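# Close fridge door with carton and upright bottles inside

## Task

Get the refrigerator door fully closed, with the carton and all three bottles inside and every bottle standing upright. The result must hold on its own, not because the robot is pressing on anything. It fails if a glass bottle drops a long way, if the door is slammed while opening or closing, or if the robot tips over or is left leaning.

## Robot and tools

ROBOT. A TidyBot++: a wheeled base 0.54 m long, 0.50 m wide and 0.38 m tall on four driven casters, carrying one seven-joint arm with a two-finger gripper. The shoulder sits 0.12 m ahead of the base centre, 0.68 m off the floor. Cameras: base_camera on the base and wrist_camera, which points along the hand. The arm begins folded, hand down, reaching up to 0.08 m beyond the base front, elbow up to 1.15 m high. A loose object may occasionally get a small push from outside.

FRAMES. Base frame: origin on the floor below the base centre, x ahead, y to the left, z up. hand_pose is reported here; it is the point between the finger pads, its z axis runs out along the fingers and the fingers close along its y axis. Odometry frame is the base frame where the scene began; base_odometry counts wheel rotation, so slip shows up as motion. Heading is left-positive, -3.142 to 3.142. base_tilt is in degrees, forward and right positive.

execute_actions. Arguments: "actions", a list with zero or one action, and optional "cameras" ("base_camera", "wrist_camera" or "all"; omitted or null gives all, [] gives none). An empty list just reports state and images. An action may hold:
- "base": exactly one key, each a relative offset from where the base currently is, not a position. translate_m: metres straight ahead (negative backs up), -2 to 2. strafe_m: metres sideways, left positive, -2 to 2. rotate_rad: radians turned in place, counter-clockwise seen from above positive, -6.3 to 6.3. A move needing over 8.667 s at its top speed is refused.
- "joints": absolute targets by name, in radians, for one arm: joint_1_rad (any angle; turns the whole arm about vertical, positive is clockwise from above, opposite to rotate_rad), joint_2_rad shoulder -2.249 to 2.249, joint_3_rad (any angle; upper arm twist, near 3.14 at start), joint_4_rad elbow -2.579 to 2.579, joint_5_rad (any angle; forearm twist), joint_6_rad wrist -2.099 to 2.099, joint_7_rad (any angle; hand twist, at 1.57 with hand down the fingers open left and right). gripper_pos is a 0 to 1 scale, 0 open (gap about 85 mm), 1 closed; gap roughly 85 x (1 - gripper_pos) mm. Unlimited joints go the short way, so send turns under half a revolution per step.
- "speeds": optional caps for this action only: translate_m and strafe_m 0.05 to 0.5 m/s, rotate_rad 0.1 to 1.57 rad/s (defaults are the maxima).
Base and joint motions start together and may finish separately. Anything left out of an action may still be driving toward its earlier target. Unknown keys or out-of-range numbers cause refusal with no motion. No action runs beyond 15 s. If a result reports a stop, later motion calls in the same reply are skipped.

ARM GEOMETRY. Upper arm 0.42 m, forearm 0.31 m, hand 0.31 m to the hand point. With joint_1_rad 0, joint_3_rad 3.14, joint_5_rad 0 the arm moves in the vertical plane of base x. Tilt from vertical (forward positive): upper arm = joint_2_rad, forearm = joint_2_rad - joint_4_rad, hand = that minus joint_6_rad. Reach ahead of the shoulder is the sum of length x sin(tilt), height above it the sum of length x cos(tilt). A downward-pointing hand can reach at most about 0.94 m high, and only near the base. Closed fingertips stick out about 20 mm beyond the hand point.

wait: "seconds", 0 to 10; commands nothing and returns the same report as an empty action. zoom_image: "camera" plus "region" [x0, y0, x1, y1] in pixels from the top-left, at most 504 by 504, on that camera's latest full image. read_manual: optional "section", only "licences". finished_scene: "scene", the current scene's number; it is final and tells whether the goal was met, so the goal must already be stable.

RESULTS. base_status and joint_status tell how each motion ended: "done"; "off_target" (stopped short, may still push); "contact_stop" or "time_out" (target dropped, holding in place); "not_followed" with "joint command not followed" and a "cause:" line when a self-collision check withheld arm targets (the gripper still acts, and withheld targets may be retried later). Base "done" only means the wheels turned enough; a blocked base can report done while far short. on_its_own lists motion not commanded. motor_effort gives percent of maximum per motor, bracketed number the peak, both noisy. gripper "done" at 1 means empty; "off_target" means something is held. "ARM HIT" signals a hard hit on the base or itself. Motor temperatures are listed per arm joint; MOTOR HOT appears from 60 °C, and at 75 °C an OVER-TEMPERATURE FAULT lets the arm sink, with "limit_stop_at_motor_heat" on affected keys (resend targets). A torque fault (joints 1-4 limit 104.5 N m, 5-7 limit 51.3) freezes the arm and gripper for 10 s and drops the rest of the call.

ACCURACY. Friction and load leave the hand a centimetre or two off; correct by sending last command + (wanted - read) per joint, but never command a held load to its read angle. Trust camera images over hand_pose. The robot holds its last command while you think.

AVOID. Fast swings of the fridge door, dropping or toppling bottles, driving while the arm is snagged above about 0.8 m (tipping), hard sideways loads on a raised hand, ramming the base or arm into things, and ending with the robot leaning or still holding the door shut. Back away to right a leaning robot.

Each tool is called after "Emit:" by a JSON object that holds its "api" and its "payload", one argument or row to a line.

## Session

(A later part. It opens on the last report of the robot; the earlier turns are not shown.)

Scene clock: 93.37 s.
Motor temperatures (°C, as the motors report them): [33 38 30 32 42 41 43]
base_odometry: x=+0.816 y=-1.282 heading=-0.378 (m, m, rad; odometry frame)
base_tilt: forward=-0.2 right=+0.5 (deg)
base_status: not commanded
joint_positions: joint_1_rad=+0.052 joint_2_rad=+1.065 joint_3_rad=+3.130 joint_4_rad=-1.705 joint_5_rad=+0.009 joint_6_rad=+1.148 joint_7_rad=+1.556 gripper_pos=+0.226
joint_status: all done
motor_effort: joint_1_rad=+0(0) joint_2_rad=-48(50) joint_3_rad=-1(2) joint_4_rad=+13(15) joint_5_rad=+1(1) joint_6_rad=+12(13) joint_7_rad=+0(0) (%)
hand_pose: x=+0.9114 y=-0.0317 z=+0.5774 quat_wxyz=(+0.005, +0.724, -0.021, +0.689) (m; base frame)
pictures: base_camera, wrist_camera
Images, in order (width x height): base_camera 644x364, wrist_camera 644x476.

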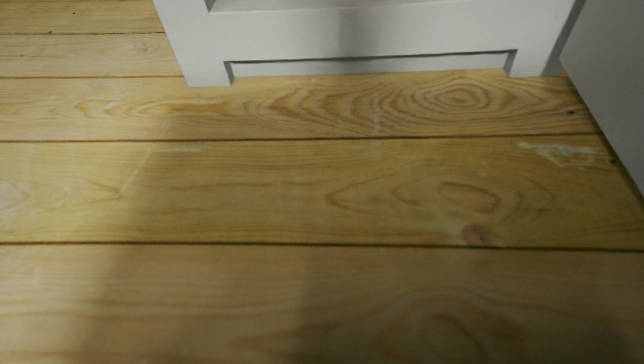

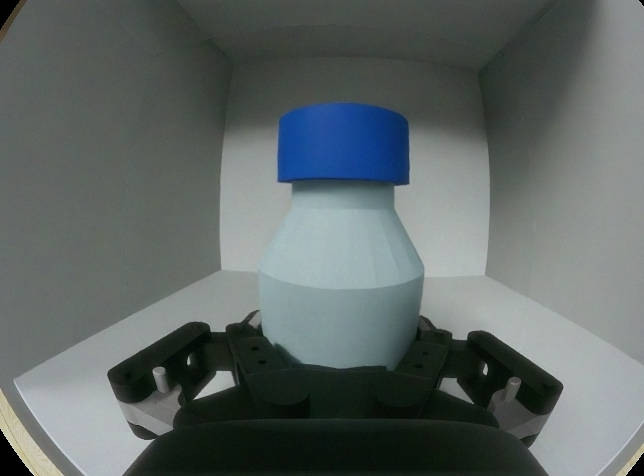

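Landed.

Emit:
{"api": "execute_actions", "payload": {
  "actions": [
    {"joints":{"gripper_pos":0}}
  ],
  "cameras": []
}}

Emit:
{"api": "execute_actions", "payload": {
  "actions": [
    {"base":{"translate_m":-0.88}}
  ]
}}

Emit:
{"api": "execute_actions", "payload": {
  "actions": [
    {"base":{"strafe_m":-0.54},"joints":{"gripper_pos":1,"joint_1_rad":-0.03}}
  ],
  "cameras": []
}}

Emit:
{"api": "execute_actions", "payload": {
  "actions": [
    {"base":{"translate_m":0.34}}
  ],
  "cameras": ["base_camera"]
}}

Emit:
{"api": "execute_actions", "payload": {
  "actions": [
    {"base":{"strafe_m":0.56},"speeds":{"strafe_m":0.1}}
  ]
}}

Emit:
{"api": "execute_actions", "payload": {
  "actions": [
    {"base":{"translate_m":0.355},"speeds":{"translate_m":0.06}}
  ]
}}

Emit:
{"api": "execute_actions", "payload": {
  "actions": [
    {"base":{"translate_m":-0.05}}
  ],
  "cameras": ["base_camera"]
}}

Scene clock: 102.07 s.
Motor temperatures (°C, as the motors report them): [33 38 30 32 42 41 43]
base_odometry: x=+0.816 y=-1.282 heading=-0.378 (m, m, rad; odometry frame)
base_tilt: forward=-0.2 right=+0.5 (deg)
base_status: not commanded
joint_positions: joint_1_rad=+0.052 joint_2_rad=+1.063 joint_3_rad=+3.130 joint_4_rad=-1.705 joint_5_rad=+0.009 joint_6_rad=+1.156 joint_7_rad=+1.556 gripper_pos=+0.000
joint_status: all done
motor_effort: joint_1_rad=+0(0) joint_2_rad=-44(48) joint_3_rad=-1(2) joint_4_rad=+12(14) joint_5_rad=+1(1) joint_6_rad=+10(12) joint_7_rad=+0(0) (%)
hand_pose: x=+0.9117 y=-0.0317 z=+0.5811 quat_wxyz=(+0.005, +0.721, -0.021, +0.692) (m; base frame)
pictures: none
No camera images: the call's "cameras" was empty. Leave "cameras" out to get every camera's image.

Scene clock: 105.37 s.
Motor temperatures (°C, as the motors report them): [33 38 30 32 42 41 43]
base_odometry: x=-0.001 y=-0.958 heading=-0.378 (m, m, rad; odometry frame)
base_tilt: forward=-0.2 right=+0.6 (deg)
base_status: done
joint_positions: joint_1_rad=+0.050 joint_2_rad=+1.063 joint_3_rad=+3.130 joint_4_rad=-1.703 joint_5_rad=+0.009 joint_6_rad=+1.157 joint_7_rad=+1.556 gripper_pos=+0.000
joint_status: not commanded
motor_effort: joint_1_rad=+0(2) joint_2_rad=-45(46) joint_3_rad=-1(3) joint_4_rad=+12(13) joint_5_rad=+1(0) joint_6_rad=+9(10) joint_7_rad=+0(0) (%)
hand_pose: x=+0.9124 y=-0.0298 z=+0.5822 quat_wxyz=(+0.004, +0.720, -0.020, +0.693) (m; base frame)
pictures: base_camera, wrist_camera
Images, in order (width x height): base_camera 644x364, wrist_camera 644x476.

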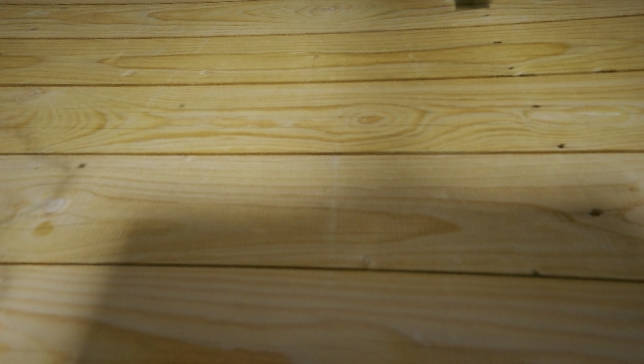

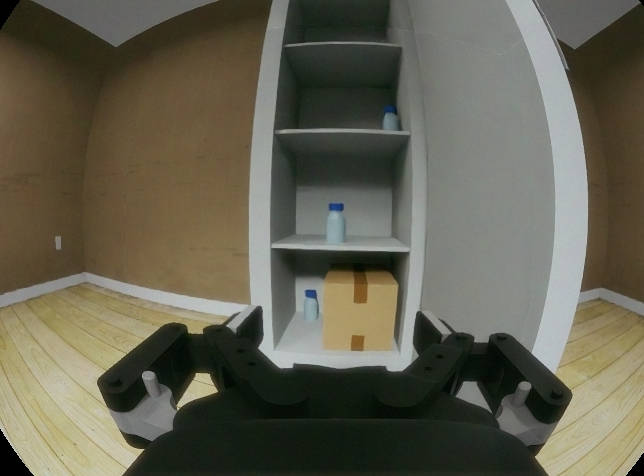

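Scene clock: 107.83 s.
Motor temperatures (°C, as the motors report them): [33 38 30 32 42 41 43]
base_odometry: x=-0.201 y=-1.459 heading=-0.378 (m, m, rad; odometry frame)
base_tilt: forward=-0.2 right=+0.6 (deg)
base_status: done
joint_positions: joint_1_rad=-0.025 joint_2_rad=+1.063 joint_3_rad=+3.128 joint_4_rad=-1.703 joint_5_rad=+0.009 joint_6_rad=+1.157 joint_7_rad=+1.556 gripper_pos=+0.999
joint_status: all done
motor_effort: joint_1_rad=+0(4) joint_2_rad=-45(45) joint_3_rad=-2(3) joint_4_rad=+12(12) joint_5_rad=+1(1) joint_6_rad=+10(10) joint_7_rad=+0(0) (%)
hand_pose: x=+0.9124 y=+0.0302 z=+0.5823 quat_wxyz=(-0.022, +0.720, +0.006, +0.693) (m; base frame)
pictures: none
No camera images: the call's "cameras" was empty. Leave "cameras" out to get every camera's image.

Scene clock: 109.83 s.
Motor temperatures (°C, as the motors report them): [33 38 30 32 42 41 43]
base_odometry: x=+0.115 y=-1.585 heading=-0.379 (m, m, rad; odometry frame)
base_tilt: forward=-0.2 right=+0.5 (deg)
base_status: done
joint_positions: joint_1_rad=-0.025 joint_2_rad=+1.063 joint_3_rad=+3.128 joint_4_rad=-1.702 joint_5_rad=+0.009 joint_6_rad=+1.157 joint_7_rad=+1.556 gripper_pos=+0.999
joint_status: not commanded
motor_effort: joint_1_rad=+0(0) joint_2_rad=-45(47) joint_3_rad=-1(2) joint_4_rad=+12(13) joint_5_rad=+1(1) joint_6_rad=+9(11) joint_7_rad=+0(1) (%)
hand_pose: x=+0.9126 y=+0.0302 z=+0.5828 quat_wxyz=(-0.022, +0.720, +0.006, +0.694) (m; base frame)
pictures: base_camera
Images, in order (width x height): base_camera 644x364.

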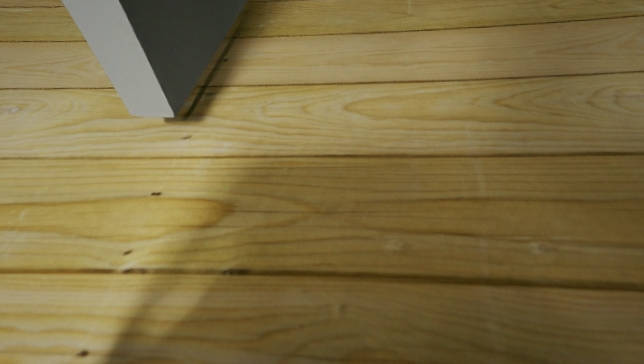

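Scene clock: 116.00 s.
Motor temperatures (°C, as the motors report them): [33 38 30 32 42 41 43]
base_odometry: x=+0.322 y=-1.065 heading=-0.379 (m, m, rad; odometry frame)
base_tilt: forward=-0.2 right=+0.5 (deg)
base_status: done
joint_positions: joint_1_rad=-0.030 joint_2_rad=+1.063 joint_3_rad=+3.132 joint_4_rad=-1.702 joint_5_rad=+0.008 joint_6_rad=+1.157 joint_7_rad=+1.556 gripper_pos=+0.999
joint_status: not commanded
motor_effort: joint_1_rad=+0(8) joint_2_rad=-45(46) joint_3_rad=-2(6) joint_4_rad=+12(14) joint_5_rad=+1(4) joint_6_rad=+9(11) joint_7_rad=+0(1) (%)
hand_pose: x=+0.9126 y=+0.0323 z=+0.5827 quat_wxyz=(-0.022, +0.720, +0.008, +0.694) (m; base frame)
pictures: base_camera, wrist_camera
Images, in order (width x height): base_camera 644x364, wrist_camera 644x476.

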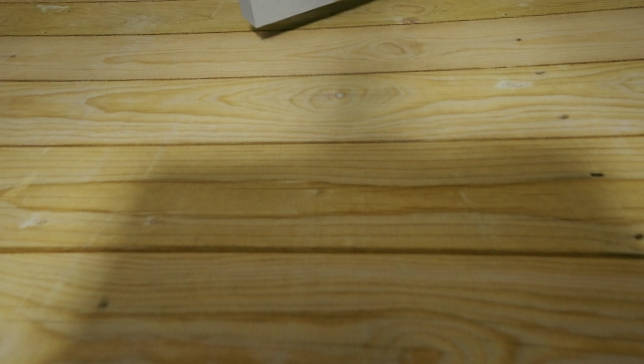

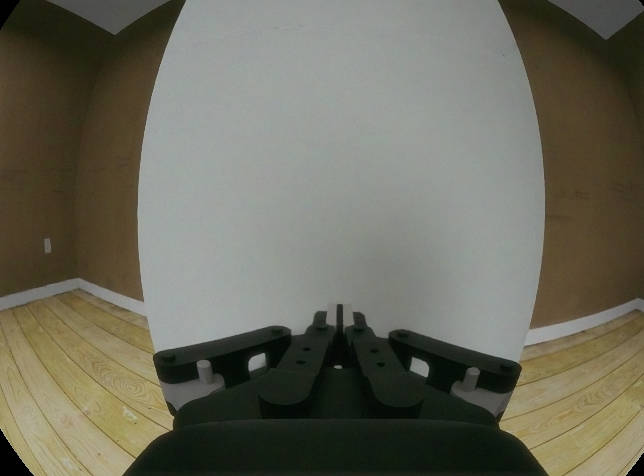

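Scene clock: 126.63 s.
Motor temperatures (°C, as the motors report them): [33 38 30 32 42 41 43]
base_odometry: x=+0.649 y=-1.195 heading=-0.379 (m, m, rad; odometry frame)
base_tilt: forward=-0.3 right=+0.5 (deg)
base_status: translate_m time_out (by the wheels' count: +0.352 of +0.355)
joint_positions: joint_1_rad=-0.031 joint_2_rad=+1.023 joint_3_rad=+3.132 joint_4_rad=-1.846 joint_5_rad=+0.008 joint_6_rad=+1.245 joint_7_rad=+1.556 gripper_pos=+0.999
joint_status: not commanded
motor_effort: joint_1_rad=+1(3) joint_2_rad=-37(47) joint_3_rad=+0(2) joint_4_rad=+34(40) joint_5_rad=+0(2) joint_6_rad=+2(11) joint_7_rad=+0(0) (%)
hand_pose: x=+0.8731 y=+0.0320 z=+0.5820 quat_wxyz=(-0.022, +0.725, +0.009, +0.688) (m; base frame)
pictures: base_camera, wrist_camera
Images, in order (width x height): base_camera 644x364, wrist_camera 644x476.

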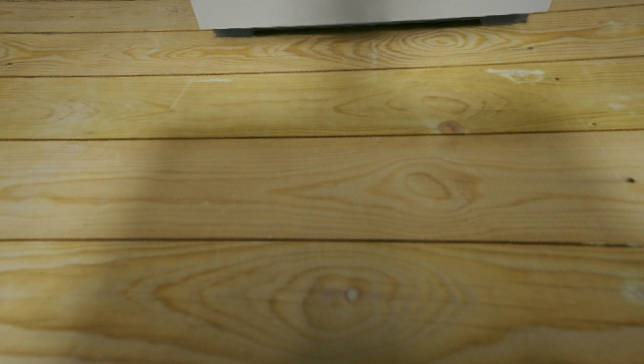

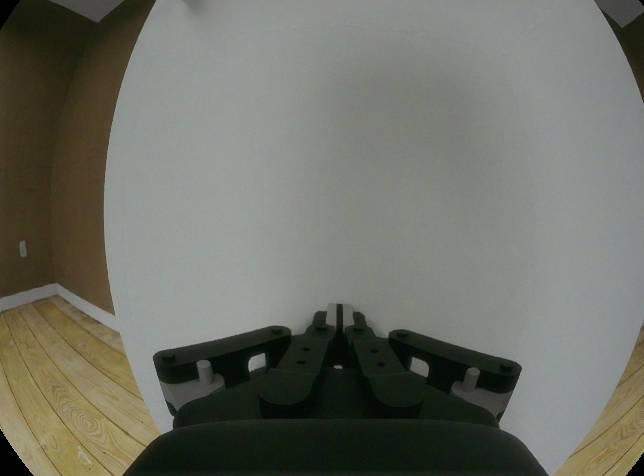

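not run: a stop came earlier in this reply.

Emit:
{"api": "execute_actions", "payload": {
  "actions": [
    {"base":{"translate_m":-0.08}}
  ],
  "cameras": []
}}

Emit:
{"api": "finished_scene", "payload": {
  "scene": 2
}}

Scene clock: 130.23 s.
Motor temperatures (°C, as the motors report them): [33 38 30 32 42 41 43]
base_odometry: x=+0.575 y=-1.165 heading=-0.378 (m, m, rad; odometry frame)
base_tilt: forward=-0.2 right=+0.6 (deg)
base_status: done
joint_positions: joint_1_rad=-0.031 joint_2_rad=+1.057 joint_3_rad=+3.132 joint_4_rad=-1.693 joint_5_rad=+0.008 joint_6_rad=+1.219 joint_7_rad=+1.556 gripper_pos=+0.999
joint_status: not commanded
motor_effort: joint_1_rad=+0(1) joint_2_rad=-45(48) joint_3_rad=-2(2) joint_4_rad=+12(34) joint_5_rad=+1(0) joint_6_rad=+10(11) joint_7_rad=+0(0) (%)
hand_pose: x=+0.9157 y=+0.0328 z=+0.6106 quat_wxyz=(-0.023, +0.693, +0.008, +0.721) (m; base frame)
pictures: none
No camera images: the call's "cameras" was empty. Leave "cameras" out to get every camera's image.

The scene is finished: the task was done.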